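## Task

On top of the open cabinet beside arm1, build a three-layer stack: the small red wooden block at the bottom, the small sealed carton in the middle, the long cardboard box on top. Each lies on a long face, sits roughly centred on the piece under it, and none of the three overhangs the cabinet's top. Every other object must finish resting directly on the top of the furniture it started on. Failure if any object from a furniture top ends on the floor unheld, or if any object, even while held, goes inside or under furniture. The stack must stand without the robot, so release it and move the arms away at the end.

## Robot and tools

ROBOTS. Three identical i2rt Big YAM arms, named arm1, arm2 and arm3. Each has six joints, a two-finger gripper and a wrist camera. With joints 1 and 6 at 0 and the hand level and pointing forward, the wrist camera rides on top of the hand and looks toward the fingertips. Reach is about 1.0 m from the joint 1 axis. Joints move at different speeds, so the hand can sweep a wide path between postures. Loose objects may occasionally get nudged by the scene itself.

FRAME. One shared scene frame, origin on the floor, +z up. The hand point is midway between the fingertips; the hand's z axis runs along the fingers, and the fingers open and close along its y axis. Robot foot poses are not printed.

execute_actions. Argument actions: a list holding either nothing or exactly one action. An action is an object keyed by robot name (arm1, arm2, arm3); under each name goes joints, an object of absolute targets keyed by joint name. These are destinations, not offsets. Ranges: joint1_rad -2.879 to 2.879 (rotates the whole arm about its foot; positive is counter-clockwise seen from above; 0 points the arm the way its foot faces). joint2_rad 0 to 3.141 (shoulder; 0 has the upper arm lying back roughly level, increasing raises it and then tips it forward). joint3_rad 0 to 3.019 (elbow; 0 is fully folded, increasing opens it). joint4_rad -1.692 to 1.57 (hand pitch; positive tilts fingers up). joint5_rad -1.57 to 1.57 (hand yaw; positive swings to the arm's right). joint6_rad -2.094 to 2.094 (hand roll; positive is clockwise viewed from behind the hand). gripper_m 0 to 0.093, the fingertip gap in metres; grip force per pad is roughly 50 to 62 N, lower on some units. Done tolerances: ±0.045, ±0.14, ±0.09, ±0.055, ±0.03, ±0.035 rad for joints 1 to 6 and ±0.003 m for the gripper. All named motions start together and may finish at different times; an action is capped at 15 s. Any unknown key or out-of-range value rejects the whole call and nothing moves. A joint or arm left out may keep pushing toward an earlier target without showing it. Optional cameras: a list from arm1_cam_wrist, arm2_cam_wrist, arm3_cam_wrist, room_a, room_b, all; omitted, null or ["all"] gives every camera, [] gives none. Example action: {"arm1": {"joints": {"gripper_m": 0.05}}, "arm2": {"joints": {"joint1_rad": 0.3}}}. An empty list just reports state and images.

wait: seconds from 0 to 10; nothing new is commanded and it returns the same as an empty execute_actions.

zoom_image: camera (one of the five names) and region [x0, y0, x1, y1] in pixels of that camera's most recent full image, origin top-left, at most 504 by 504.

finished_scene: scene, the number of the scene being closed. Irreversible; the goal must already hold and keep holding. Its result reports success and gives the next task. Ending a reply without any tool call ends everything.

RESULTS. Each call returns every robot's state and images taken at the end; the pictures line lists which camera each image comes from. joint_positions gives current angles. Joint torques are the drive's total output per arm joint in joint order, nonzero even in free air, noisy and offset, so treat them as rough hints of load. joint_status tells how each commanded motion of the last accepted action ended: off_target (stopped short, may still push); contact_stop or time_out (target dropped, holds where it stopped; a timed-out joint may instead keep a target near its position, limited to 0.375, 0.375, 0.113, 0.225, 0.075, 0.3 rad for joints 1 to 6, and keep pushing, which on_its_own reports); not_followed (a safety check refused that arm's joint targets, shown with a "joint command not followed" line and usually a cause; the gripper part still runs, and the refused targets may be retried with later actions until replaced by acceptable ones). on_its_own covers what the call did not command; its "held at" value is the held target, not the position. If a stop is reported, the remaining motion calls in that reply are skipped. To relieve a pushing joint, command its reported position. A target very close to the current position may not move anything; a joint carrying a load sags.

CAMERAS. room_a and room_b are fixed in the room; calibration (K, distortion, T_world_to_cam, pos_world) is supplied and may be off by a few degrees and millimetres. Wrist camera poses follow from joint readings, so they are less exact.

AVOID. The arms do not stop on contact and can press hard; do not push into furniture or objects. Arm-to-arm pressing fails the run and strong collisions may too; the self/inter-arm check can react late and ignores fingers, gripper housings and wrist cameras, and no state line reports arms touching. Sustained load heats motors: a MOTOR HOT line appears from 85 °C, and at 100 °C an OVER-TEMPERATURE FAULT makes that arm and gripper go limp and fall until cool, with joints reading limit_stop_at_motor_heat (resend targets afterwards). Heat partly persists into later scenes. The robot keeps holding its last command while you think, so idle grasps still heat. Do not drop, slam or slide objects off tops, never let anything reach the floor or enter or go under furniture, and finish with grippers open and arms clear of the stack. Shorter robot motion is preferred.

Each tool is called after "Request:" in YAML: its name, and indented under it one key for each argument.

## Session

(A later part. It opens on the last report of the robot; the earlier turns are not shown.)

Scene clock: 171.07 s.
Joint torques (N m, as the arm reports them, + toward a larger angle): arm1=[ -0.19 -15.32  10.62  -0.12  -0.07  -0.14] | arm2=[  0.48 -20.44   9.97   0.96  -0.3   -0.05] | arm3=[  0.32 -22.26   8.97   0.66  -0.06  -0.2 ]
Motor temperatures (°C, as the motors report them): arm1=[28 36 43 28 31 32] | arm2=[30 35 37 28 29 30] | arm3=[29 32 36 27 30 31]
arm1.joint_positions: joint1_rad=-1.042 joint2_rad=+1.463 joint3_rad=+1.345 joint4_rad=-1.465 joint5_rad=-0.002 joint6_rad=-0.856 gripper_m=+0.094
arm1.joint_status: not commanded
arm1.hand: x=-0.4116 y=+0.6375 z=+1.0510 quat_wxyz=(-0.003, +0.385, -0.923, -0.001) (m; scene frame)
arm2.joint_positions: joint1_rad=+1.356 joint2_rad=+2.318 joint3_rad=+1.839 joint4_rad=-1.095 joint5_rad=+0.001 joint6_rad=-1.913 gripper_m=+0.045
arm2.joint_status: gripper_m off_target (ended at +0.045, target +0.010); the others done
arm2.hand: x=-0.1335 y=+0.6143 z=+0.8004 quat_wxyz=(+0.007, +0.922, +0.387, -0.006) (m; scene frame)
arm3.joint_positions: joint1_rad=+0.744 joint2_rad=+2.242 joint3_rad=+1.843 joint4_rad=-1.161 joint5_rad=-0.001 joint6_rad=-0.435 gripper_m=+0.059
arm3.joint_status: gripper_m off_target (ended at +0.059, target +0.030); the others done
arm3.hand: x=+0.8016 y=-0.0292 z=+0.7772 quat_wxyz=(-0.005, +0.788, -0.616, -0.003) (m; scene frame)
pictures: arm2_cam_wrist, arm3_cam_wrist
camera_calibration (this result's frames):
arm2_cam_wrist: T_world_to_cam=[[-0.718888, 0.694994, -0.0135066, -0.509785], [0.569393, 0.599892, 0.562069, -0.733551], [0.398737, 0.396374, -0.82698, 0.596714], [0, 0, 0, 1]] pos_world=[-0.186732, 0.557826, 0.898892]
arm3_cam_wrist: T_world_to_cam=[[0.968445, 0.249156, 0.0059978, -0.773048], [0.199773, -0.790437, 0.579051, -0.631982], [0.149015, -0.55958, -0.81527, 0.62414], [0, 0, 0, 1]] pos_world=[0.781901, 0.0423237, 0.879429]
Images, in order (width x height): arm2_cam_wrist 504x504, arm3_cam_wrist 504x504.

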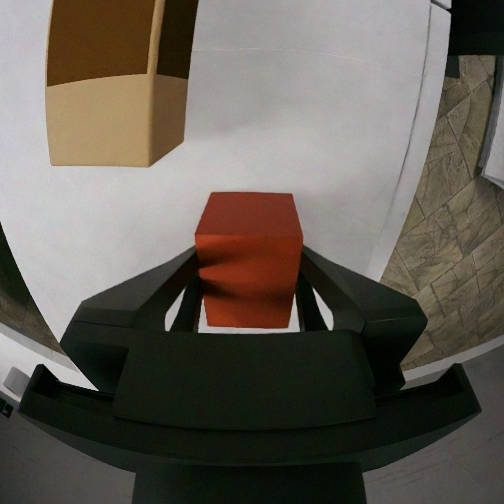

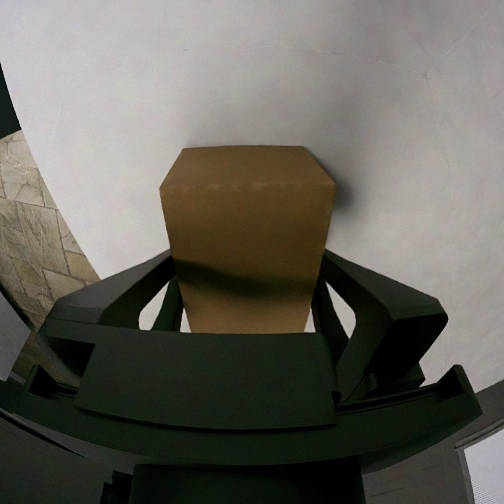

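Request:
execute_actions:
  actions:
    - {"arm2":{"joints":{"joint2_rad":2.365,"gripper_m":0.01}},"arm3":{"joints":{"joint2_rad":2.28,"gripper_m":0.03}}}
  cameras: []

Scene clock: 174.47 s.
Joint torques (N m, as the arm reports them, + toward a larger angle): arm1=[ -0.2  -15.33  10.62  -0.11  -0.08  -0.14] | arm2=[ -0.03 -19.8   10.19   0.93  -0.3   -0.02] | arm3=[  0.46 -20.36   9.01   0.66  -0.07  -0.21]
Motor temperatures (°C, as the motors report them): arm1=[28 36 43 28 31 32] | arm2=[30 35 37 28 29 30] | arm3=[29 32 36 27 30 31]
arm1.joint_positions: joint1_rad=-1.042 joint2_rad=+1.463 joint3_rad=+1.345 joint4_rad=-1.465 joint5_rad=-0.002 joint6_rad=-0.856 gripper_m=+0.094
arm1.joint_status: not commanded
arm1.hand: x=-0.4116 y=+0.6375 z=+1.0510 quat_wxyz=(-0.003, +0.385, -0.923, -0.001) (m; scene frame)
arm2.joint_positions: joint1_rad=+1.356 joint2_rad=+2.318 joint3_rad=+1.839 joint4_rad=-1.095 joint5_rad=+0.001 joint6_rad=-1.913 gripper_m=+0.045
arm2.joint_status: gripper_m off_target (ended at +0.045, target +0.010); the others done
arm2.hand: x=-0.1335 y=+0.6143 z=+0.8004 quat_wxyz=(+0.007, +0.922, +0.387, -0.006) (m; scene frame)
arm3.joint_positions: joint1_rad=+0.744 joint2_rad=+2.243 joint3_rad=+1.843 joint4_rad=-1.161 joint5_rad=-0.001 joint6_rad=-0.435 gripper_m=+0.059
arm3.joint_status: gripper_m off_target (ended at +0.059, target +0.030); the others done
arm3.hand: x=+0.8016 y=-0.0292 z=+0.7770 quat_wxyz=(-0.004, +0.788, -0.616, -0.003) (m; scene frame)
pictures: none
No camera images: the call's "cameras" was empty. Leave "cameras" out to get every camera's image.

Request:
execute_actions:
  actions:
    - {"arm2":{"joints":{"joint2_rad":2.315,"gripper_m":0.093}},"arm3":{"joints":{"joint2_rad":2.24,"gripper_m":0.093}}}
  cameras: []

Request:
execute_actions:
  actions:
    - {"arm2":{"joints":{"joint2_rad":2.2}},"arm3":{"joints":{"joint2_rad":2.1}}}
  cameras: []

Request:
execute_actions:
  actions:
    - {"arm1":{"joints":{"joint2_rad":2.15,"joint3_rad":2.15,"joint4_rad":-1.5}},"arm2":{"joints":{"joint1_rad":-0.734,"joint2_rad":2.21,"joint3_rad":1.755,"joint4_rad":-1.11,"joint6_rad":-1.89}},"arm3":{"joints":{"joint1_rad":-0.7,"joint2_rad":1.3,"joint3_rad":1.4}}}

Scene clock: 190.40 s.
Joint torques (N m, as the arm reports them, + toward a larger angle): arm1=[ -0.22 -15.27  10.61  -0.12  -0.08  -0.14] | arm2=[  0.24 -23.98  10.12   0.87  -0.3   -0.04] | arm3=[  0.39 -24.34   8.83   0.72  -0.03  -0.21]
Motor temperatures (°C, as the motors report them): arm1=[28 35 42 28 31 32] | arm2=[30 35 37 28 29 30] | arm3=[29 32 36 27 30 31]
arm1.joint_positions: joint1_rad=-1.042 joint2_rad=+1.463 joint3_rad=+1.345 joint4_rad=-1.465 joint5_rad=-0.002 joint6_rad=-0.856 gripper_m=+0.094
arm1.joint_status: not commanded
arm1.hand: x=-0.4116 y=+0.6375 z=+1.0510 quat_wxyz=(-0.003, +0.385, -0.923, -0.001) (m; scene frame)
arm2.joint_positions: joint1_rad=+1.356 joint2_rad=+2.318 joint3_rad=+1.839 joint4_rad=-1.095 joint5_rad=+0.001 joint6_rad=-1.913 gripper_m=+0.093
arm2.joint_status: all done
arm2.hand: x=-0.1335 y=+0.6144 z=+0.8006 quat_wxyz=(+0.007, +0.922, +0.387, -0.006) (m; scene frame)
arm3.joint_positions: joint1_rad=+0.744 joint2_rad=+2.243 joint3_rad=+1.843 joint4_rad=-1.161 joint5_rad=-0.001 joint6_rad=-0.435 gripper_m=+0.093
arm3.joint_status: all done
arm3.hand: x=+0.8016 y=-0.0292 z=+0.7770 quat_wxyz=(-0.004, +0.788, -0.616, -0.003) (m; scene frame)
pictures: none
No camera images: the call's "cameras" was empty. Leave "cameras" out to get every camera's image.

Scene clock: 191.57 s.
Joint torques (N m, as the arm reports them, + toward a larger angle): arm1=[ -0.22 -15.32  10.61  -0.12  -0.07  -0.14] | arm2=[  0.43 -20.79  10.74   1.19  -0.26  -0.02] | arm3=[  0.41 -20.46   9.68   1.06  -0.04  -0.21]
Motor temperatures (°C, as the motors report them): arm1=[28 35 42 28 31 32] | arm2=[30 35 37 28 29 30] | arm3=[29 32 36 27 30 31]
arm1.joint_positions: joint1_rad=-1.042 joint2_rad=+1.463 joint3_rad=+1.345 joint4_rad=-1.465 joint5_rad=-0.002 joint6_rad=-0.856 gripper_m=+0.094
arm1.joint_status: not commanded
arm1.hand: x=-0.4116 y=+0.6375 z=+1.0510 quat_wxyz=(-0.003, +0.385, -0.923, -0.001) (m; scene frame)
arm2.joint_positions: joint1_rad=+1.356 joint2_rad=+2.175 joint3_rad=+1.839 joint4_rad=-1.095 joint5_rad=+0.001 joint6_rad=-1.913 gripper_m=+0.093
arm2.joint_status: all done
arm2.hand: x=-0.1416 y=+0.6341 z=+0.8941 quat_wxyz=(-0.065, +0.920, +0.386, -0.010) (m; scene frame)
arm3.joint_positions: joint1_rad=+0.744 joint2_rad=+2.078 joint3_rad=+1.843 joint4_rad=-1.161 joint5_rad=-0.001 joint6_rad=-0.435 gripper_m=+0.093
arm3.joint_status: all done
arm3.hand: x=+0.8043 y=-0.0152 z=+0.8841 quat_wxyz=(-0.078, +0.785, -0.613, -0.040) (m; scene frame)
pictures: none
No camera images: the call's "cameras" was empty. Leave "cameras" out to get every camera's image.

Scene clock: 193.90 s.
Joint torques (N m, as the arm reports them, + toward a larger angle): arm1=[ -0.15 -26.59  13.43   0.12  -0.08  -0.13] | arm2=[  0.32 -21.31   7.18  -0.23  -0.24   0.11] | arm3=[ 0.49 -9.99  9.24  1.32 -0.13 -0.18]
Motor temperatures (°C, as the motors report them): arm1=[28 36 43 28 31 32] | arm2=[30 35 37 28 29 30] | arm3=[29 32 36 27 30 31]
arm1.joint_positions: joint1_rad=-1.042 joint2_rad=+2.164 joint3_rad=+2.106 joint4_rad=-1.499 joint5_rad=-0.002 joint6_rad=-0.857 gripper_m=+0.094
arm1.joint_status: all done
arm1.hand: x=-0.1615 y=+0.6210 z=+0.9701 quat_wxyz=(-0.014, +0.385, -0.923, +0.005) (m; scene frame)
arm2.joint_positions: joint1_rad=-0.741 joint2_rad=+2.197 joint3_rad=+1.769 joint4_rad=-1.095 joint5_rad=+0.000 joint6_rad=-1.895 gripper_m=+0.093
arm2.joint_status: all done
arm2.hand: x=+0.8140 y=-0.0343 z=+0.8542 quat_wxyz=(-0.005, +0.790, -0.613, +0.021) (m; scene frame)
arm3.joint_positions: joint1_rad=-0.706 joint2_rad=+1.291 joint3_rad=+1.401 joint4_rad=-1.154 joint5_rad=+0.002 joint6_rad=-0.437 gripper_m=+0.093
arm3.joint_status: all done
arm3.hand: x=+1.1596 y=-0.7171 z=+1.1286 quat_wxyz=(-0.252, +0.176, -0.949, +0.066) (m; scene frame)
pictures: arm1_cam_wrist, arm2_cam_wrist, arm3_cam_wrist, room_a, room_b
camera_calibration (this result's frames):
arm1_cam_wrist: T_world_to_cam=[[0.724256, -0.688905, 0.0293709, 0.51298], [-0.58143, -0.58726, 0.563085, -0.268804], [-0.370664, -0.424895, -0.825877, 1.128], [0, 0, 0, 1]] pos_world=[-0.10971, 0.674819, 1.06788]
arm2_cam_wrist: T_world_to_cam=[[0.966523, 0.255273, 0.0258618, -0.7978], [0.189668, -0.778712, 0.598025, -0.683078], [0.172799, -0.5731, -0.80106, 0.649034], [0, 0, 0, 1]] pos_world=[0.788498, 0.0436973, 0.949045]
arm3_cam_wrist: T_world_to_cam=[[0.305509, -0.926718, 0.218762, -1.26506], [-0.949658, -0.279807, 0.140916, 0.742758], [-0.0693779, -0.2508, -0.96555, 1.11658], [0, 0, 0, 1]] pos_world=[1.16932, -0.684489, 1.2502]
Images, in order (width x height): arm1_cam_wrist 504x504, arm2_cam_wrist 504x504, arm3_cam_wrist 504x504, room_a 672x504, room_b 672x504.

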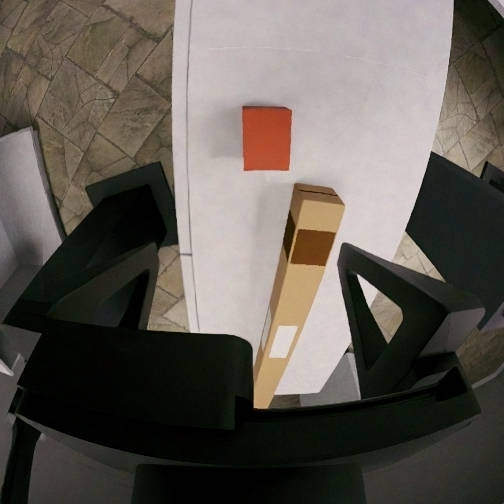

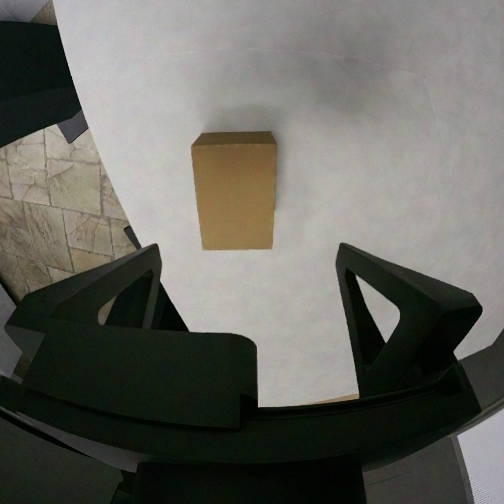

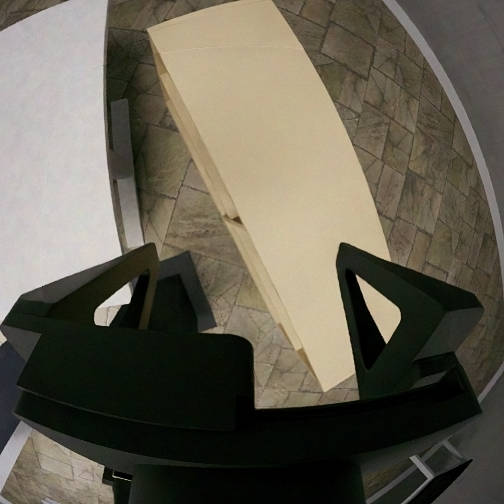

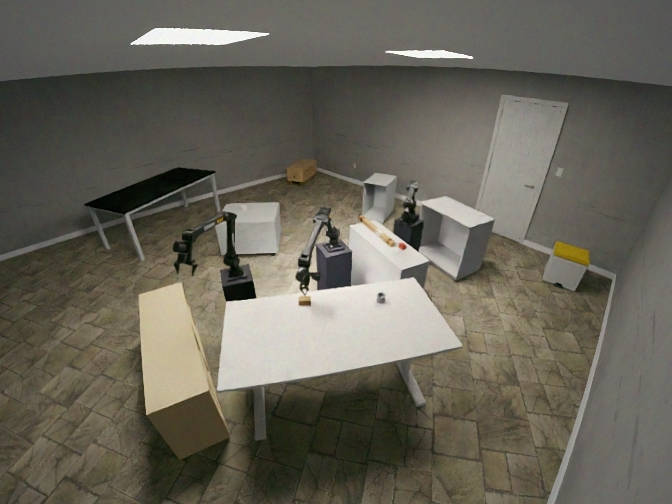

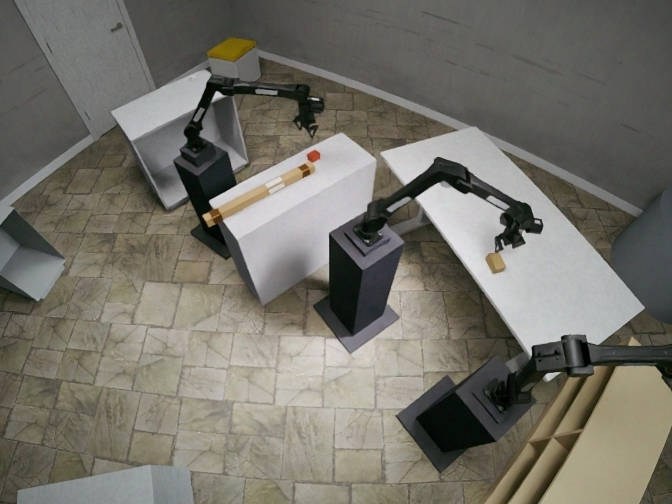

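Request:
execute_actions:
  actions:
    - {"arm1":{"joints":{"joint1_rad":-1.015,"joint2_rad":2.335,"joint4_rad":-1.305}},"arm2":{"joints":{"joint1_rad":-0.76,"joint2_rad":2.30,"joint4_rad":-1.032}}}
  cameras: ["arm1_cam_wrist","arm2_cam_wrist"]

Scene clock: 209.37 s.
Joint torques (N m, as the arm reports them, + toward a larger angle): arm1=[  1.2  -29.12  11.49   0.55  -0.08  -0.13] | arm2=[ -1.12 -23.     7.29   0.86  -0.25   0.13] | arm3=[ 1.11 -9.32  9.21  1.36 -0.15 -0.17]
Motor temperatures (°C, as the motors report them): arm1=[28 37 44 28 31 32] | arm2=[30 35 35 28 29 30] | arm3=[29 31 36 27 30 31]
arm1.joint_positions: joint1_rad=-1.021 joint2_rad=+2.351 joint3_rad=+2.125 joint4_rad=-1.314 joint5_rad=-0.002 joint6_rad=-0.857 gripper_m=+0.094
arm1.joint_status: all done
arm1.hand: x=-0.1170 y=+0.6335 z=+0.8523 quat_wxyz=(-0.022, +0.395, -0.918, +0.008) (m; scene frame)
arm2.joint_positions: joint1_rad=-0.751 joint2_rad=+2.294 joint3_rad=+1.761 joint4_rad=-1.047 joint5_rad=+0.000 joint6_rad=-1.895 gripper_m=+0.093
arm2.joint_status: all done
arm2.hand: x=+0.8051 y=-0.0410 z=+0.7905 quat_wxyz=(+0.011, +0.787, -0.617, -0.003) (m; scene frame)
arm3.joint_positions: joint1_rad=-0.706 joint2_rad=+1.291 joint3_rad=+1.401 joint4_rad=-1.154 joint5_rad=+0.002 joint6_rad=-0.437 gripper_m=+0.093
arm3.joint_status: not commanded
arm3.hand: x=+1.1596 y=-0.7171 z=+1.1286 quat_wxyz=(-0.252, +0.176, -0.949, +0.066) (m; scene frame)
pictures: arm1_cam_wrist, arm2_cam_wrist
camera_calibration (this result's frames):
arm1_cam_wrist: T_world_to_cam=[[0.738169, -0.673259, 0.042761, 0.473161], [-0.578155, -0.598686, 0.554357, -0.15422], [-0.347626, -0.433932, -0.83118, 1.06554], [0, 0, 0, 1]] pos_world=[-0.0680285, 0.688601, 0.950913]
arm2_cam_wrist: T_world_to_cam=[[0.96917, 0.244864, -0.0273945, -0.746236], [0.21443, -0.783459, 0.583276, -0.657038], [0.121361, -0.571168, -0.811812, 0.645705], [0, 0, 0, 1]] pos_world=[0.785756, 0.0367702, 0.886983]
Images, in order (width x height): arm1_cam_wrist 504x504, arm2_cam_wrist 504x504.

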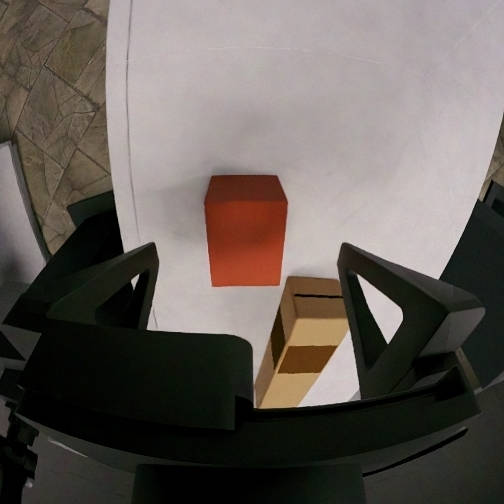

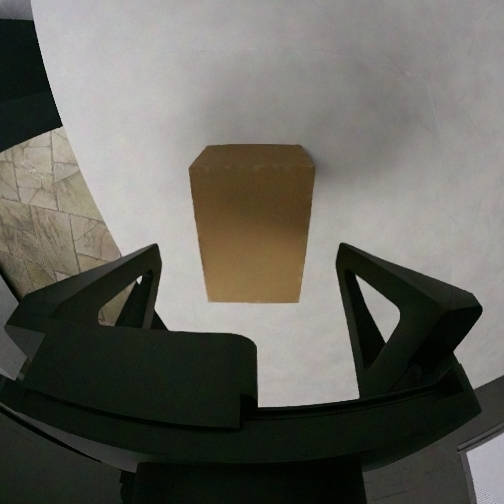

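Request:
execute_actions:
  actions: []

Scene clock: 221.57 s.
Joint torques (N m, as the arm reports them, + toward a larger angle): arm1=[  0.98 -28.96  11.49   0.54  -0.08  -0.13] | arm2=[ -0.51 -22.18   7.15   0.88  -0.23   0.12] | arm3=[ 1.07 -9.96  9.31  1.41 -0.12 -0.22]
Motor temperatures (°C, as the motors report them): arm1=[28 38 44 28 31 32] | arm2=[30 36 35 28 29 30] | arm3=[29 30 36 27 30 31]
arm1.joint_positions: joint1_rad=-1.021 joint2_rad=+2.351 joint3_rad=+2.125 joint4_rad=-1.314 joint5_rad=-0.002 joint6_rad=-0.857 gripper_m=+0.094
arm1.joint_status: all done
arm1.hand: x=-0.1170 y=+0.6335 z=+0.8523 quat_wxyz=(-0.022, +0.395, -0.918, +0.008) (m; scene frame)
arm2.joint_positions: joint1_rad=-0.751 joint2_rad=+2.294 joint3_rad=+1.761 joint4_rad=-1.047 joint5_rad=+0.000 joint6_rad=-1.895 gripper_m=+0.093
arm2.joint_status: all done
arm2.hand: x=+0.8051 y=-0.0410 z=+0.7905 quat_wxyz=(+0.011, +0.787, -0.617, -0.003) (m; scene frame)
arm3.joint_positions: joint1_rad=-0.706 joint2_rad=+1.291 joint3_rad=+1.401 joint4_rad=-1.154 joint5_rad=+0.002 joint6_rad=-0.437 gripper_m=+0.093
arm3.joint_status: not commanded
arm3.hand: x=+1.1596 y=-0.7171 z=+1.1286 quat_wxyz=(-0.252, +0.176, -0.949, +0.066) (m; scene frame)
pictures: arm1_cam_wrist, arm2_cam_wrist, arm3_cam_wrist, room_a, room_b
camera_calibration (this result's frames):
arm1_cam_wrist: T_world_to_cam=[[0.738169, -0.673259, 0.042761, 0.473161], [-0.578155, -0.598686, 0.554357, -0.15422], [-0.347626, -0.433932, -0.83118, 1.06554], [0, 0, 0, 1]] pos_world=[-0.0680285, 0.688601, 0.950913]
arm2_cam_wrist: T_world_to_cam=[[0.96917, 0.244864, -0.0273945, -0.746236], [0.21443, -0.783459, 0.583276, -0.657038], [0.121361, -0.571168, -0.811812, 0.645705], [0, 0, 0, 1]] pos_world=[0.785756, 0.0367702, 0.886983]
arm3_cam_wrist: T_world_to_cam=[[0.305509, -0.926718, 0.218762, -1.26506], [-0.949658, -0.279807, 0.140916, 0.742758], [-0.0693779, -0.2508, -0.96555, 1.11658], [0, 0, 0, 1]] pos_world=[1.16932, -0.684489, 1.2502]
Images, in order (width x height): arm1_cam_wrist 504x504, arm2_cam_wrist 504x504, arm3_cam_wrist 504x504, room_a 672x504, room_b 672x504.

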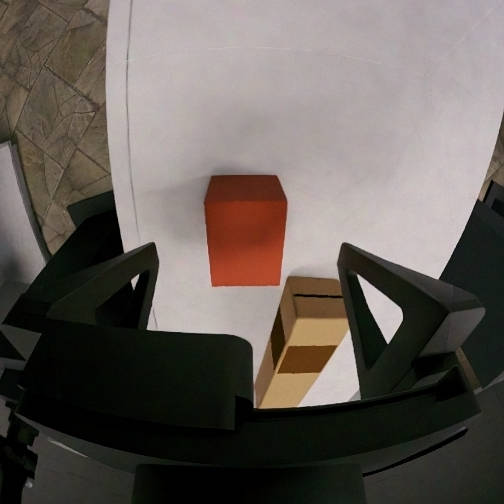

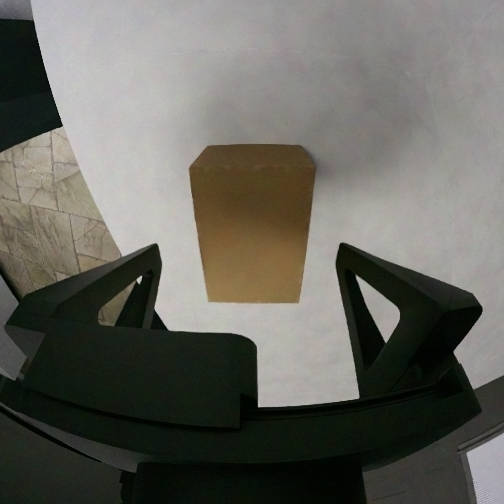

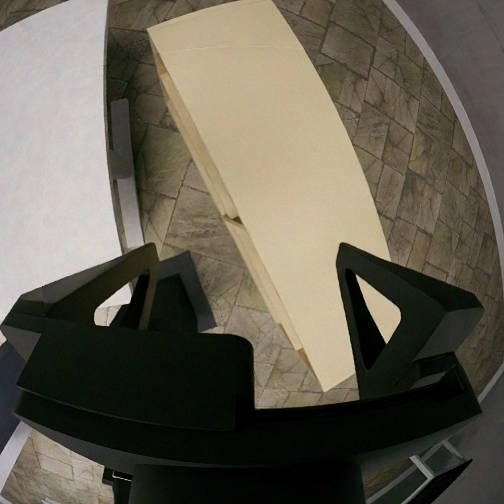

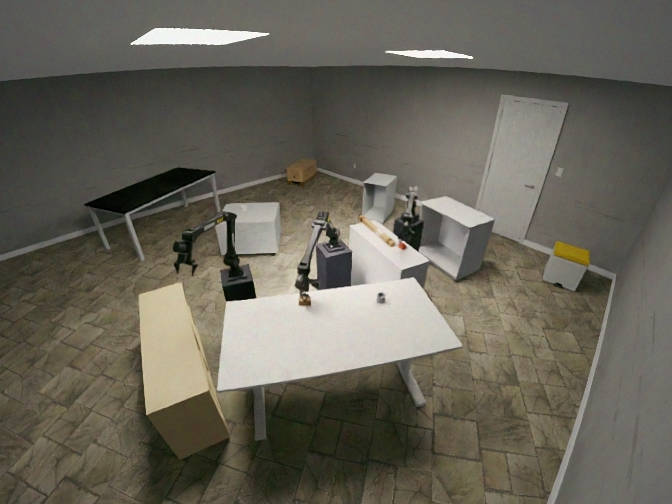

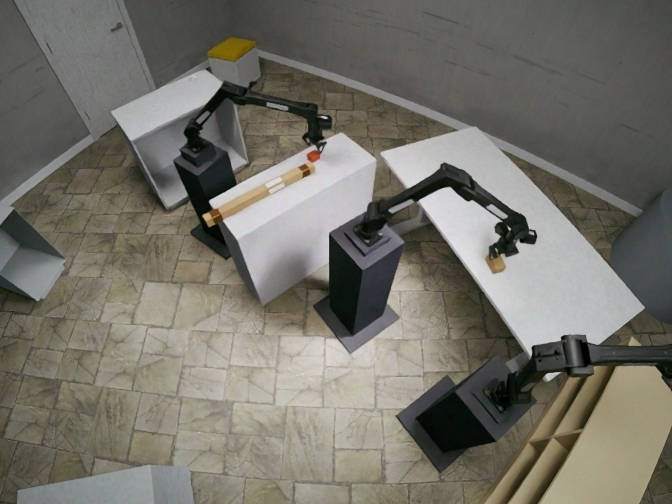

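Request:
execute_actions:
  actions:
    - {"arm1": {"joints": {"joint2_rad": 2.435, "joint4_rad": -1.29, "gripper_m": 0.075}}, "arm2": {"joints": {"joint2_rad": 2.37, "joint4_rad": -0.985}}}
  cameras: ["arm1_cam_wrist", "arm2_cam_wrist"]

Scene clock: 225.50 s.
Joint torques (N m, as the arm reports them, + toward a larger angle): arm1=[  0.12 -28.49  11.25   0.32  -0.14  -0.12] | arm2=[ -0.69 -21.69   6.92   0.88  -0.24   0.11] | arm3=[ 0.99 -9.27  9.3   1.35 -0.13 -0.18]
Motor temperatures (°C, as the motors report them): arm1=[28 38 43 28 31 32] | arm2=[30 36 35 28 29 30] | arm3=[29 30 36 27 30 31]
arm1.joint_positions: joint1_rad=-1.019 joint2_rad=+2.439 joint3_rad=+2.125 joint4_rad=-1.296 joint5_rad=+0.000 joint6_rad=-0.858 gripper_m=+0.075
arm1.joint_status: all done
arm1.hand: x=-0.1240 y=+0.6348 z=+0.7916 quat_wxyz=(+0.010, +0.396, -0.918, -0.006) (m; scene frame)
arm2.joint_positions: joint1_rad=-0.751 joint2_rad=+2.356 joint3_rad=+1.761 joint4_rad=-1.001 joint5_rad=+0.000 joint6_rad=-1.895 gripper_m=+0.093
arm2.joint_status: all done
arm2.hand: x=+0.8022 y=-0.0414 z=+0.7514 quat_wxyz=(+0.016, +0.787, -0.617, -0.010) (m; scene frame)
arm3.joint_positions: joint1_rad=-0.706 joint2_rad=+1.291 joint3_rad=+1.401 joint4_rad=-1.154 joint5_rad=+0.002 joint6_rad=-0.437 gripper_m=+0.093
arm3.joint_status: not commanded
arm3.hand: x=+1.1596 y=-0.7171 z=+1.1286 quat_wxyz=(-0.252, +0.176, -0.949, +0.066) (m; scene frame)
pictures: arm1_cam_wrist, arm2_cam_wrist
camera_calibration (this result's frames):
arm1_cam_wrist: T_world_to_cam=[[0.741175, -0.671234, -0.0102186, 0.522787], [-0.536227, -0.601121, 0.592549, -0.14734], [-0.403882, -0.433703, -0.80547, 0.985677], [0, 0, 0, 1]] pos_world=[-0.0683876, 0.689834, 0.886581]
arm2_cam_wrist: T_world_to_cam=[[0.968656, 0.244675, -0.0428948, -0.732438], [0.223734, -0.78431, 0.578619, -0.637857], [0.107931, -0.57008, -0.814469, 0.626861], [0, 0, 0, 1]] pos_world=[0.784532, 0.036292, 0.848218]
Images, in order (width x height): arm1_cam_wrist 504x504, arm2_cam_wrist 504x504.

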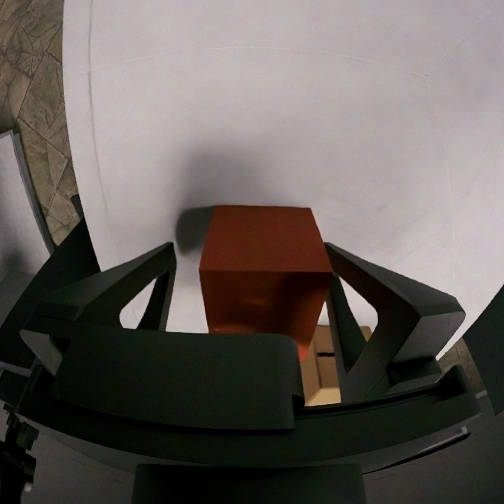

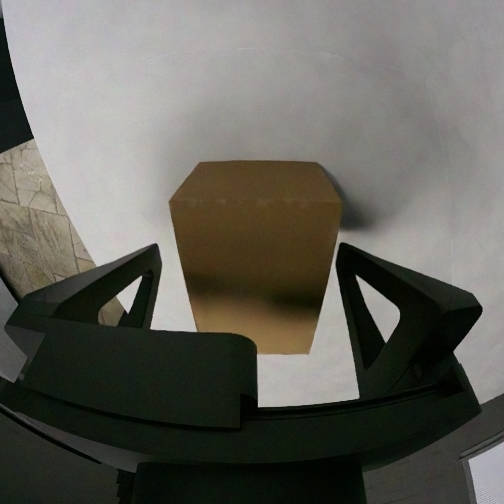

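Request:
execute_actions:
  actions:
    - {"arm1": {"joints": {"gripper_m": 0.01}}, "arm2": {"joints": {"gripper_m": 0.03}}}
  cameras: ["arm1_cam_wrist", "arm2_cam_wrist"]

Scene clock: 228.03 s.
Joint torques (N m, as the arm reports them, + toward a larger angle): arm1=[  0.88 -28.42  11.13   0.28  -0.14  -0.12] | arm2=[ -0.35 -22.09   6.91   0.82  -0.22   0.1 ] | arm3=[ 0.81 -9.77  9.22  1.4  -0.14 -0.17]
Motor temperatures (°C, as the motors report them): arm1=[28 38 43 28 31 32] | arm2=[30 36 35 28 29 30] | arm3=[29 30 36 27 30 31]
arm1.joint_positions: joint1_rad=-1.019 joint2_rad=+2.439 joint3_rad=+2.125 joint4_rad=-1.296 joint5_rad=+0.000 joint6_rad=-0.859 gripper_m=+0.044
arm1.joint_status: gripper_m off_target (ended at +0.044, target +0.010)
arm1.hand: x=-0.1239 y=+0.6348 z=+0.7916 quat_wxyz=(+0.010, +0.396, -0.918, -0.006) (m; scene frame)
arm2.joint_positions: joint1_rad=-0.751 joint2_rad=+2.356 joint3_rad=+1.761 joint4_rad=-0.999 joint5_rad=+0.000 joint6_rad=-1.895 gripper_m=+0.060
arm2.joint_status: gripper_m off_target (ended at +0.060, target +0.030)
arm2.hand: x=+0.8027 y=-0.0413 z=+0.7513 quat_wxyz=(+0.015, +0.787, -0.617, -0.009) (m; scene frame)
arm3.joint_positions: joint1_rad=-0.706 joint2_rad=+1.291 joint3_rad=+1.401 joint4_rad=-1.154 joint5_rad=+0.002 joint6_rad=-0.437 gripper_m=+0.093
arm3.joint_status: not commanded
arm3.hand: x=+1.1596 y=-0.7171 z=+1.1286 quat_wxyz=(-0.252, +0.176, -0.949, +0.066) (m; scene frame)
pictures: arm1_cam_wrist, arm2_cam_wrist
camera_calibration (this result's frames):
arm1_cam_wrist: T_world_to_cam=[[0.741434, -0.670952, -0.00992999, 0.52234], [-0.536225, -0.601321, 0.592348, -0.147005], [-0.403409, -0.433863, -0.805621, 0.985991], [0, 0, 0, 1]] pos_world=[-0.0683512, 0.689852, 0.8866]
arm2_cam_wrist: T_world_to_cam=[[0.968733, 0.2447, -0.0409688, -0.73441], [0.222628, -0.784434, 0.578878, -0.637245], [0.109514, -0.569899, -0.814384, 0.625484], [0, 0, 0, 1]] pos_world=[0.784817, 0.0362963, 0.848184]
Images, in order (width x height): arm1_cam_wrist 504x504, arm2_cam_wrist 504x504.

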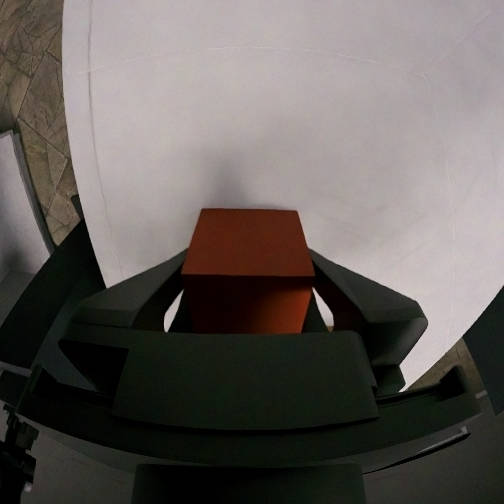

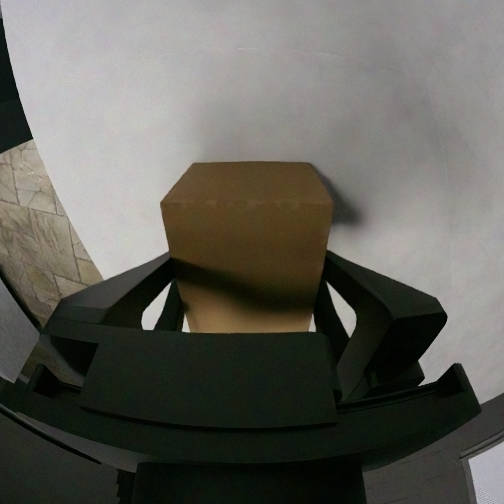

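Request:
execute_actions:
  actions:
    - {"arm1": {"joints": {"joint1_rad": 1.147, "joint2_rad": 2.03, "joint6_rad": 1.33}}, "arm2": {"joints": {"joint1_rad": 1.314, "joint2_rad": 2.23, "joint3_rad": 1.90, "joint4_rad": -1.21, "joint6_rad": -1.955}}}

Scene clock: 269.07 s.
Joint torques (N m, as the arm reports them, + toward a larger angle): arm1=[  0.31 -27.89  11.35   0.45   0.06   0.1 ] | arm2=[  0.4  -21.92   9.2   -0.21  -0.18  -0.03] | arm3=[ 0.88 -9.93  9.3   1.52 -0.15 -0.17]
Motor temperatures (°C, as the motors report them): arm1=[28 39 43 28 31 32] | arm2=[31 36 35 28 29 30] | arm3=[29 30 36 27 30 31]
arm1.joint_positions: joint1_rad=+1.143 joint2_rad=+2.060 joint3_rad=+2.134 joint4_rad=-1.285 joint5_rad=-0.001 joint6_rad=+1.316 gripper_m=+0.044
arm1.joint_status: all done
arm1.hand: x=-1.2145 y=+1.2866 z=+1.0460 quat_wxyz=(+0.019, +0.386, -0.906, -0.174) (m; scene frame)
arm2.joint_positions: joint1_rad=+1.318 joint2_rad=+2.222 joint3_rad=+1.890 joint4_rad=-1.194 joint5_rad=-0.002 joint6_rad=-1.948 gripper_m=+0.060
arm2.joint_status: all done
arm2.hand: x=-0.1143 y=+0.6354 z=+0.8805 quat_wxyz=(-0.017, +0.923, +0.385, -0.008) (m; scene frame)
arm3.joint_positions: joint1_rad=-0.706 joint2_rad=+1.291 joint3_rad=+1.401 joint4_rad=-1.154 joint5_rad=+0.002 joint6_rad=-0.437 gripper_m=+0.093
arm3.joint_status: not commanded
arm3.hand: x=+1.1596 y=-0.7171 z=+1.1286 quat_wxyz=(-0.252, +0.176, -0.949, +0.066) (m; scene frame)
pictures: arm1_cam_wrist, arm2_cam_wrist, arm3_cam_wrist, room_a, room_b
camera_calibration (this result's frames):
arm1_cam_wrist: T_world_to_cam=[[0.708269, -0.629422, -0.319662, 2.0011], [-0.464163, -0.756386, 0.460905, -0.0659742], [-0.531891, -0.178069, -0.827879, 0.5719], [0, 0, 0, 1]] pos_world=[-1.14375, 1.31147, 1.14355]
arm2_cam_wrist: T_world_to_cam=[[-0.715571, 0.697789, 0.0323618, -0.551352], [0.584557, 0.572804, 0.57462, -0.794291], [0.382427, 0.430099, -0.81778, 0.615496], [0, 0, 0, 1]] pos_world=[-0.165606, 0.574976, 0.977599]
arm3_cam_wrist: T_world_to_cam=[[0.305509, -0.926718, 0.218762, -1.26506], [-0.949658, -0.279807, 0.140916, 0.742758], [-0.0693779, -0.2508, -0.96555, 1.11658], [0, 0, 0, 1]] pos_world=[1.16932, -0.684489, 1.2502]
Images, in order (width x height): arm1_cam_wrist 504x504, arm2_cam_wrist 504x504, arm3_cam_wrist 504x504, room_a 672x504, room_b 672x504.

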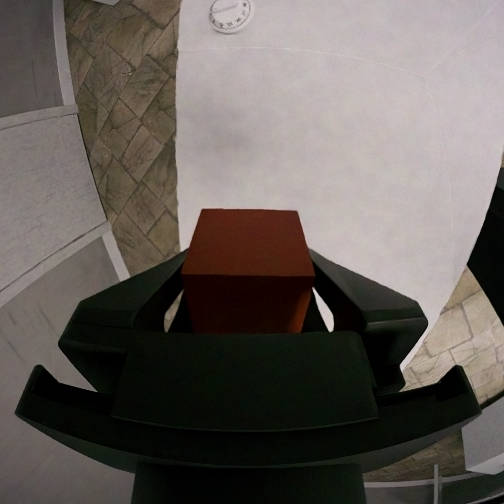

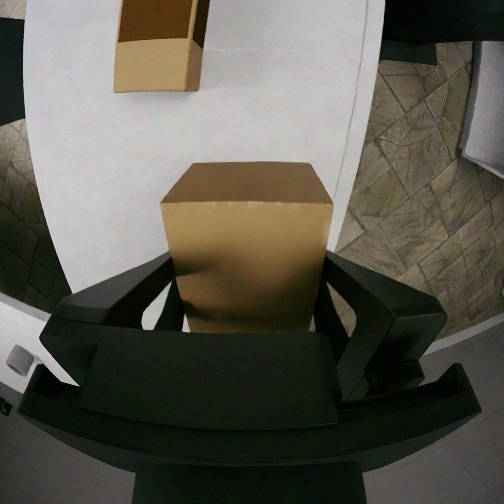

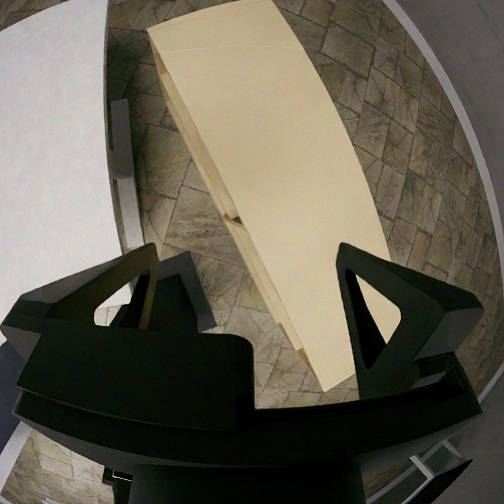

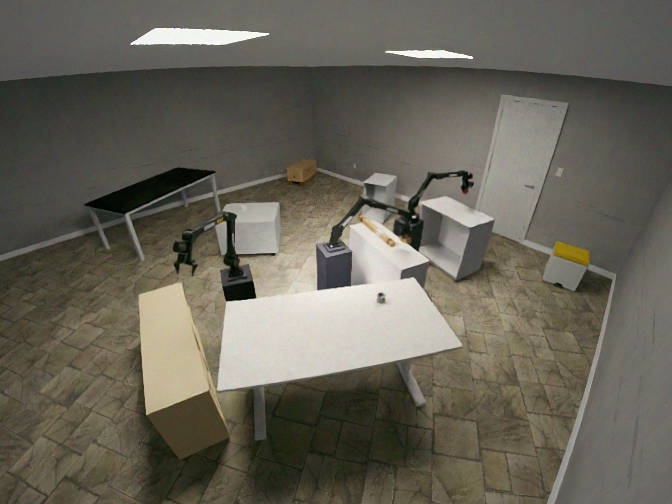

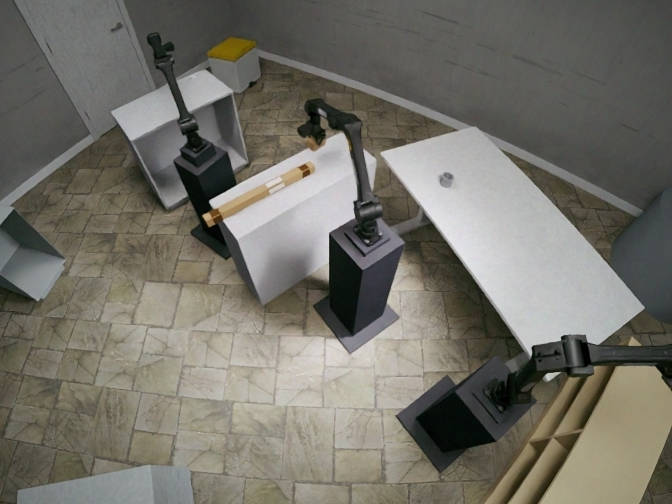

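Request:
execute_actions:
  actions:
    - {"arm1": {"joints": {"joint1_rad": 1.147, "joint2_rad": 2.05, "joint3_rad": 1.57, "joint4_rad": -1.065, "joint6_rad": 1.335}}, "arm2": {"joints": {"joint2_rad": 2.35, "joint4_rad": -1.125}}}
  cameras: ["arm1_cam_wrist", "arm2_cam_wrist", "room_b"]

Scene clock: 290.13 s.
Joint torques (N m, as the arm reports them, + toward a larger angle): arm1=[  0.39 -25.16   9.36   0.33   0.05   0.13] | arm2=[  0.31 -23.77   8.69   0.69  -0.22  -0.02] | arm3=[ 0.41 -9.35  9.3   1.41 -0.14 -0.18]
Motor temperatures (°C, as the motors report them): arm1=[28 39 43 28 31 32] | arm2=[30 37 36 28 29 30] | arm3=[29 30 37 27 30 31]
arm1.joint_positions: joint1_rad=+1.143 joint2_rad=+2.073 joint3_rad=+1.554 joint4_rad=-1.073 joint5_rad=-0.001 joint6_rad=+1.321 gripper_m=+0.044
arm1.joint_status: all done
arm1.hand: x=-1.1391 y=+1.1697 z=+0.8103 quat_wxyz=(-0.009, +0.388, -0.921, +0.014) (m; scene frame)
arm2.joint_positions: joint1_rad=+1.318 joint2_rad=+2.347 joint3_rad=+1.890 joint4_rad=-1.137 joint5_rad=-0.001 joint6_rad=-1.948 gripper_m=+0.060
arm2.joint_status: all done
arm2.hand: x=-0.1129 y=+0.6299 z=+0.7986 quat_wxyz=(+0.017, +0.923, +0.385, -0.007) (m; scene frame)
arm3.joint_positions: joint1_rad=-0.706 joint2_rad=+1.291 joint3_rad=+1.401 joint4_rad=-1.154 joint5_rad=+0.002 joint6_rad=-0.437 gripper_m=+0.093
arm3.joint_status: not commanded
arm3.hand: x=+1.1596 y=-0.7171 z=+1.1286 quat_wxyz=(-0.252, +0.176, -0.949, +0.066) (m; scene frame)
pictures: arm1_cam_wrist, arm2_cam_wrist, room_b
camera_calibration (this result's frames):
arm1_cam_wrist: T_world_to_cam=[[0.728738, -0.683545, 0.0413123, 1.59287], [-0.575856, -0.579047, 0.577143, -0.439662], [-0.370581, -0.444376, -0.815598, 0.881376], [0, 0, 0, 1]] pos_world=[-1.08734, 1.22587, 0.906791]
arm2_cam_wrist: T_world_to_cam=[[-0.71652, 0.696862, -0.0313439, -0.492476], [0.567663, 0.608613, 0.55439, -0.753187], [0.405409, 0.379439, -0.831667, 0.595986], [0, 0, 0, 1]] pos_world=[-0.166931, 0.575447, 0.897784]
Images, in order (width x height): arm1_cam_wrist 504x504, arm2_cam_wrist 504x504, room_b 672x504.

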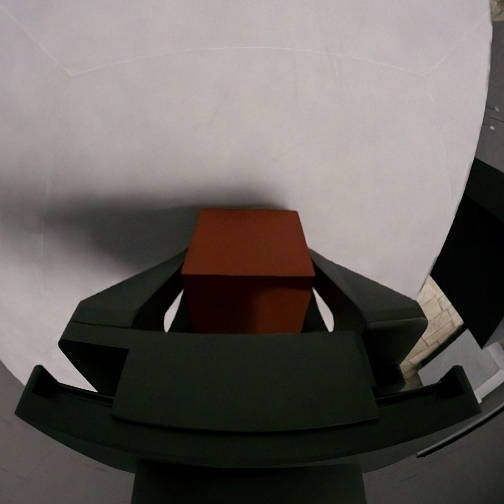

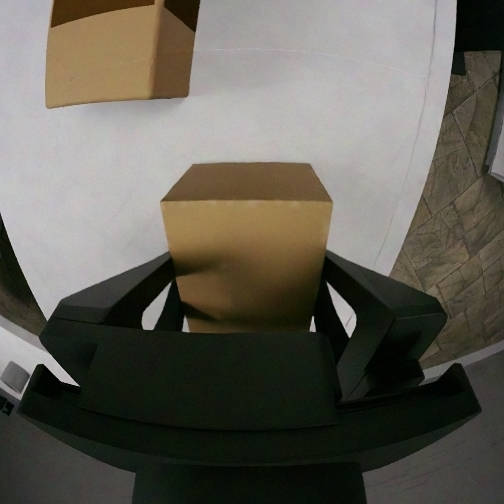

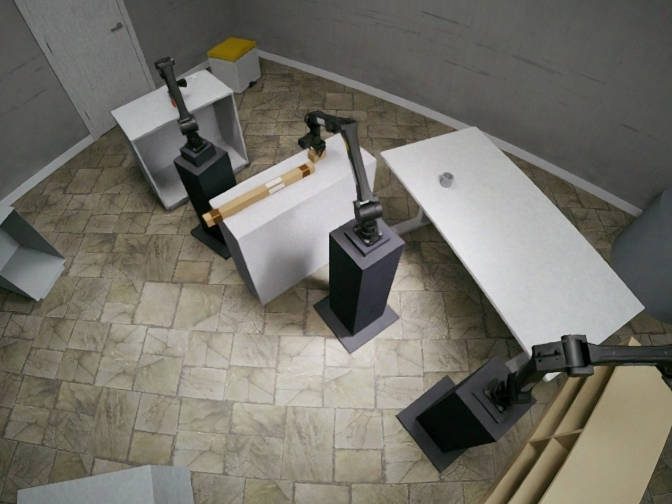

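Request:
execute_actions:
  actions:
    - {"arm1": {"joints": {"joint2_rad": 2.095, "joint4_rad": -1.02}}, "arm2": {"joints": {"joint2_rad": 2.375, "joint4_rad": -1.115}}}
  cameras: ["arm1_cam_wrist", "arm2_cam_wrist"]

Scene clock: 298.60 s.
Joint torques (N m, as the arm reports them, + toward a larger angle): arm1=[  0.37 -21.7    9.42   0.53   0.07   0.12] | arm2=[  0.46 -21.97   8.62   0.82  -0.24  -0.04] | arm3=[ 1.14 -9.08  9.34  1.25 -0.19 -0.2 ]
Motor temperatures (°C, as the motors report them): arm1=[28 39 43 28 31 32] | arm2=[30 37 36 28 29 30] | arm3=[29 30 37 27 30 31]
arm1.joint_positions: joint1_rad=+1.143 joint2_rad=+2.079 joint3_rad=+1.554 joint4_rad=-1.031 joint5_rad=-0.002 joint6_rad=+1.321 gripper_m=+0.044
arm1.joint_status: all done
arm1.hand: x=-1.1442 y=+1.1778 z=+0.8069 quat_wxyz=(-0.005, +0.388, -0.922, -0.004) (m; scene frame)
arm2.joint_positions: joint1_rad=+1.318 joint2_rad=+2.352 joint3_rad=+1.890 joint4_rad=-1.131 joint5_rad=-0.001 joint6_rad=-1.948 gripper_m=+0.060
arm2.joint_status: all done
arm2.hand: x=-0.1132 y=+0.6304 z=+0.7953 quat_wxyz=(+0.016, +0.923, +0.385, -0.007) (m; scene frame)
arm3.joint_positions: joint1_rad=-0.706 joint2_rad=+1.291 joint3_rad=+1.401 joint4_rad=-1.154 joint5_rad=+0.002 joint6_rad=-0.437 gripper_m=+0.093
arm3.joint_status: not commanded
arm3.hand: x=+1.1596 y=-0.7171 z=+1.1286 quat_wxyz=(-0.252, +0.176, -0.949, +0.066) (m; scene frame)
pictures: arm1_cam_wrist, arm2_cam_wrist
camera_calibration (this result's frames):
arm1_cam_wrist: T_world_to_cam=[[0.729563, -0.683889, 0.00572153, 1.63236], [-0.564039, -0.596936, 0.57055, -0.396045], [-0.386778, -0.41948, -0.821243, 0.83701], [0, 0, 0, 1]] pos_world=[-1.09056, 1.23105, 0.904012]
arm2_cam_wrist: T_world_to_cam=[[-0.716524, 0.69692, -0.0299306, -0.494316], [0.568017, 0.607826, 0.554891, -0.751399], [0.404907, 0.380592, -0.831384, 0.59217], [0, 0, 0, 1]] pos_world=[-0.167156, 0.575844, 0.89447]
Images, in order (width x height): arm1_cam_wrist 504x504, arm2_cam_wrist 504x504.

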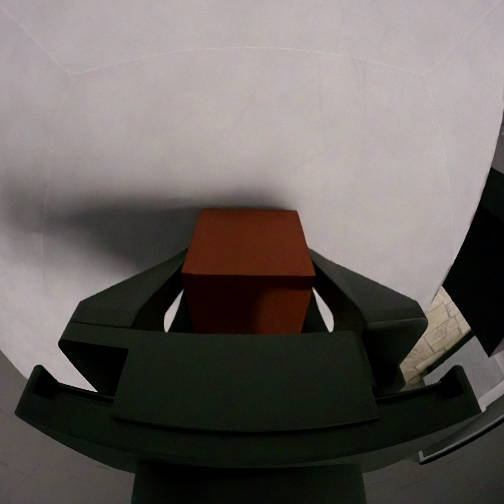

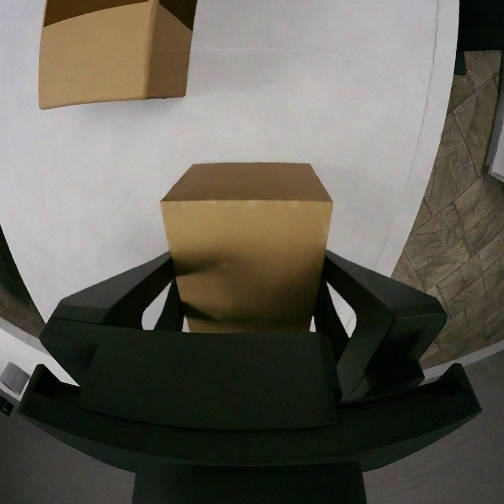

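Request:
execute_actions:
  actions:
    - {"arm1": {"joints": {"joint2_rad": 2.125}}, "arm2": {"joints": {"gripper_m": 0.093}}}
  cameras: ["arm1_cam_wrist", "arm2_cam_wrist"]

Scene clock: 302.67 s.
Joint torques (N m, as the arm reports them, + toward a larger angle): arm1=[  0.41 -19.07   9.43   0.52   0.08   0.13] | arm2=[  0.09 -21.76   8.46   1.01  -0.22  -0.04] | arm3=[ 0.6  -9.94  9.27  1.4  -0.14 -0.16]
Motor temperatures (°C, as the motors report them): arm1=[28 39 42 28 31 32] | arm2=[30 37 36 28 29 30] | arm3=[29 30 37 27 30 31]
arm1.joint_positions: joint1_rad=+1.143 joint2_rad=+2.080 joint3_rad=+1.554 joint4_rad=-1.031 joint5_rad=-0.002 joint6_rad=+1.321 gripper_m=+0.044
arm1.joint_status: all done
arm1.hand: x=-1.1442 y=+1.1777 z=+0.8065 quat_wxyz=(-0.006, +0.388, -0.922, -0.004) (m; scene frame)
arm2.joint_positions: joint1_rad=+1.318 joint2_rad=+2.352 joint3_rad=+1.890 joint4_rad=-1.131 joint5_rad=-0.001 joint6_rad=-1.948 gripper_m=+0.093
arm2.joint_status: all done
arm2.hand: x=-0.1132 y=+0.6304 z=+0.7953 quat_wxyz=(+0.016, +0.922, +0.386, -0.007) (m; scene frame)
arm3.joint_positions: joint1_rad=-0.706 joint2_rad=+1.291 joint3_rad=+1.401 joint4_rad=-1.154 joint5_rad=+0.002 joint6_rad=-0.437 gripper_m=+0.093
arm3.joint_status: not commanded
arm3.hand: x=+1.1596 y=-0.7171 z=+1.1286 quat_wxyz=(-0.252, +0.176, -0.949, +0.066) (m; scene frame)
pictures: arm1_cam_wrist, arm2_cam_wrist
camera_calibration (this result's frames):
arm1_cam_wrist: T_world_to_cam=[[0.729554, -0.683893, 0.00645685, 1.63165], [-0.564273, -0.596558, 0.570714, -0.396657], [-0.386456, -0.42001, -0.821123, 0.837531], [0, 0, 0, 1]] pos_world=[-1.09053, 1.23102, 0.903559]
arm2_cam_wrist: T_world_to_cam=[[-0.71679, 0.696647, -0.0299208, -0.494182], [0.567793, 0.608043, 0.554884, -0.751555], [0.404751, 0.380746, -0.83139, 0.592059], [0, 0, 0, 1]] pos_world=[-0.167134, 0.575823, 0.894471]
Images, in order (width x height): arm1_cam_wrist 504x504, arm2_cam_wrist 504x504.

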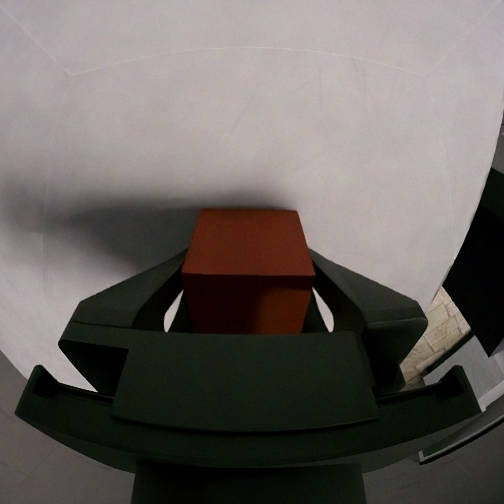

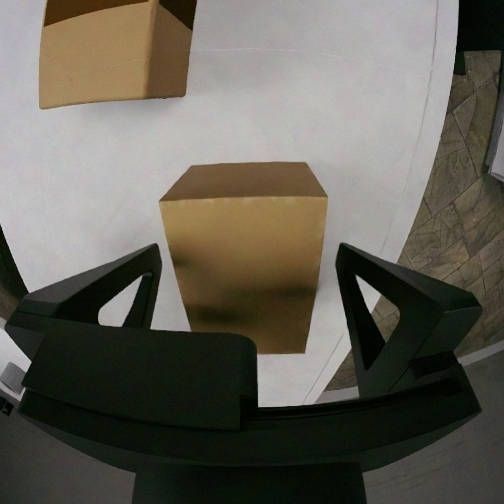

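Request:
execute_actions:
  actions:
    - {"arm1": {"joints": {"joint2_rad": 2.07, "gripper_m": 0.093}}, "arm2": {"joints": {"joint2_rad": 2.24, "joint4_rad": -1.255}}}
  cameras: ["arm1_cam_wrist", "arm2_cam_wrist"]

Scene clock: 309.70 s.
Joint torques (N m, as the arm reports them, + toward a larger angle): arm1=[  0.41 -23.74   9.43   0.4    0.07   0.12] | arm2=[  0.39 -20.69   9.13  -0.33  -0.23  -0.04] | arm3=[ 1.05 -9.51  9.21  1.33 -0.14 -0.23]
Motor temperatures (°C, as the motors report them): arm1=[28 38 42 28 31 32] | arm2=[30 37 36 28 29 30] | arm3=[29 30 37 27 30 31]
arm1.joint_positions: joint1_rad=+1.143 joint2_rad=+2.079 joint3_rad=+1.554 joint4_rad=-1.028 joint5_rad=-0.002 joint6_rad=+1.322 gripper_m=+0.093
arm1.joint_status: all done
arm1.hand: x=-1.1446 y=+1.1784 z=+0.8071 quat_wxyz=(-0.005, +0.388, -0.922, -0.006) (m; scene frame)
arm2.joint_positions: joint1_rad=+1.318 joint2_rad=+2.216 joint3_rad=+1.890 joint4_rad=-1.240 joint5_rad=-0.001 joint6_rad=-1.948 gripper_m=+0.093
arm2.joint_status: all done
arm2.hand: x=-0.1099 y=+0.6260 z=+0.8843 quat_wxyz=(+0.002, +0.923, +0.386, -0.007) (m; scene frame)
arm3.joint_positions: joint1_rad=-0.706 joint2_rad=+1.291 joint3_rad=+1.401 joint4_rad=-1.154 joint5_rad=+0.002 joint6_rad=-0.437 gripper_m=+0.093
arm3.joint_status: not commanded
arm3.hand: x=+1.1596 y=-0.7171 z=+1.1286 quat_wxyz=(-0.252, +0.176, -0.949, +0.066) (m; scene frame)
pictures: arm1_cam_wrist, arm2_cam_wrist
camera_calibration (this result's frames):
arm1_cam_wrist: T_world_to_cam=[[0.72934, -0.684146, 0.00277474, 1.63547], [-0.563331, -0.598232, 0.569892, -0.393153], [-0.388229, -0.417208, -0.821715, 0.833346], [0, 0, 0, 1]] pos_world=[-1.09076, 1.23138, 0.90429]
arm2_cam_wrist: T_world_to_cam=[[-0.716708, 0.697361, -0.004122, -0.509367], [0.574294, 0.593559, 0.563803, -0.798219], [0.395621, 0.401715, -0.825899, 0.647354], [0, 0, 0, 1]] pos_world=[-0.162762, 0.568952, 0.982588]
Images, in order (width x height): arm1_cam_wrist 504x504, arm2_cam_wrist 504x504.

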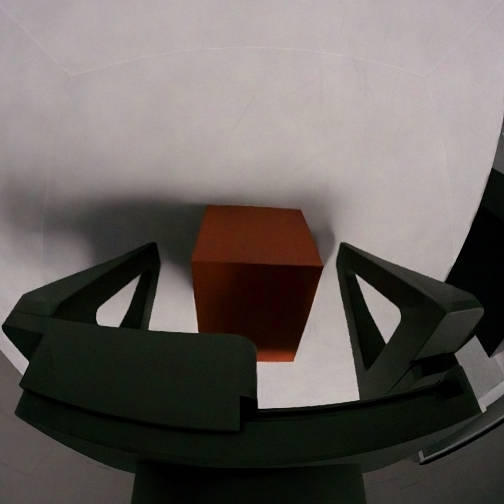

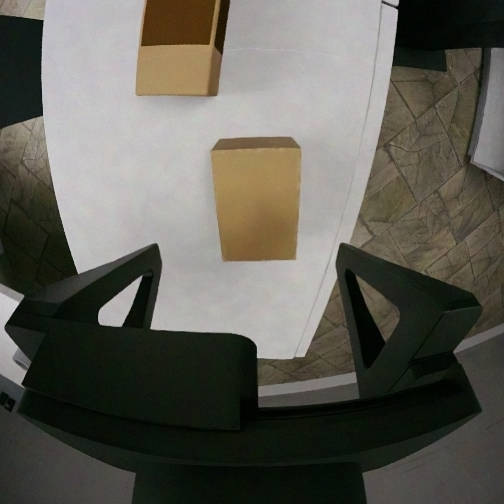

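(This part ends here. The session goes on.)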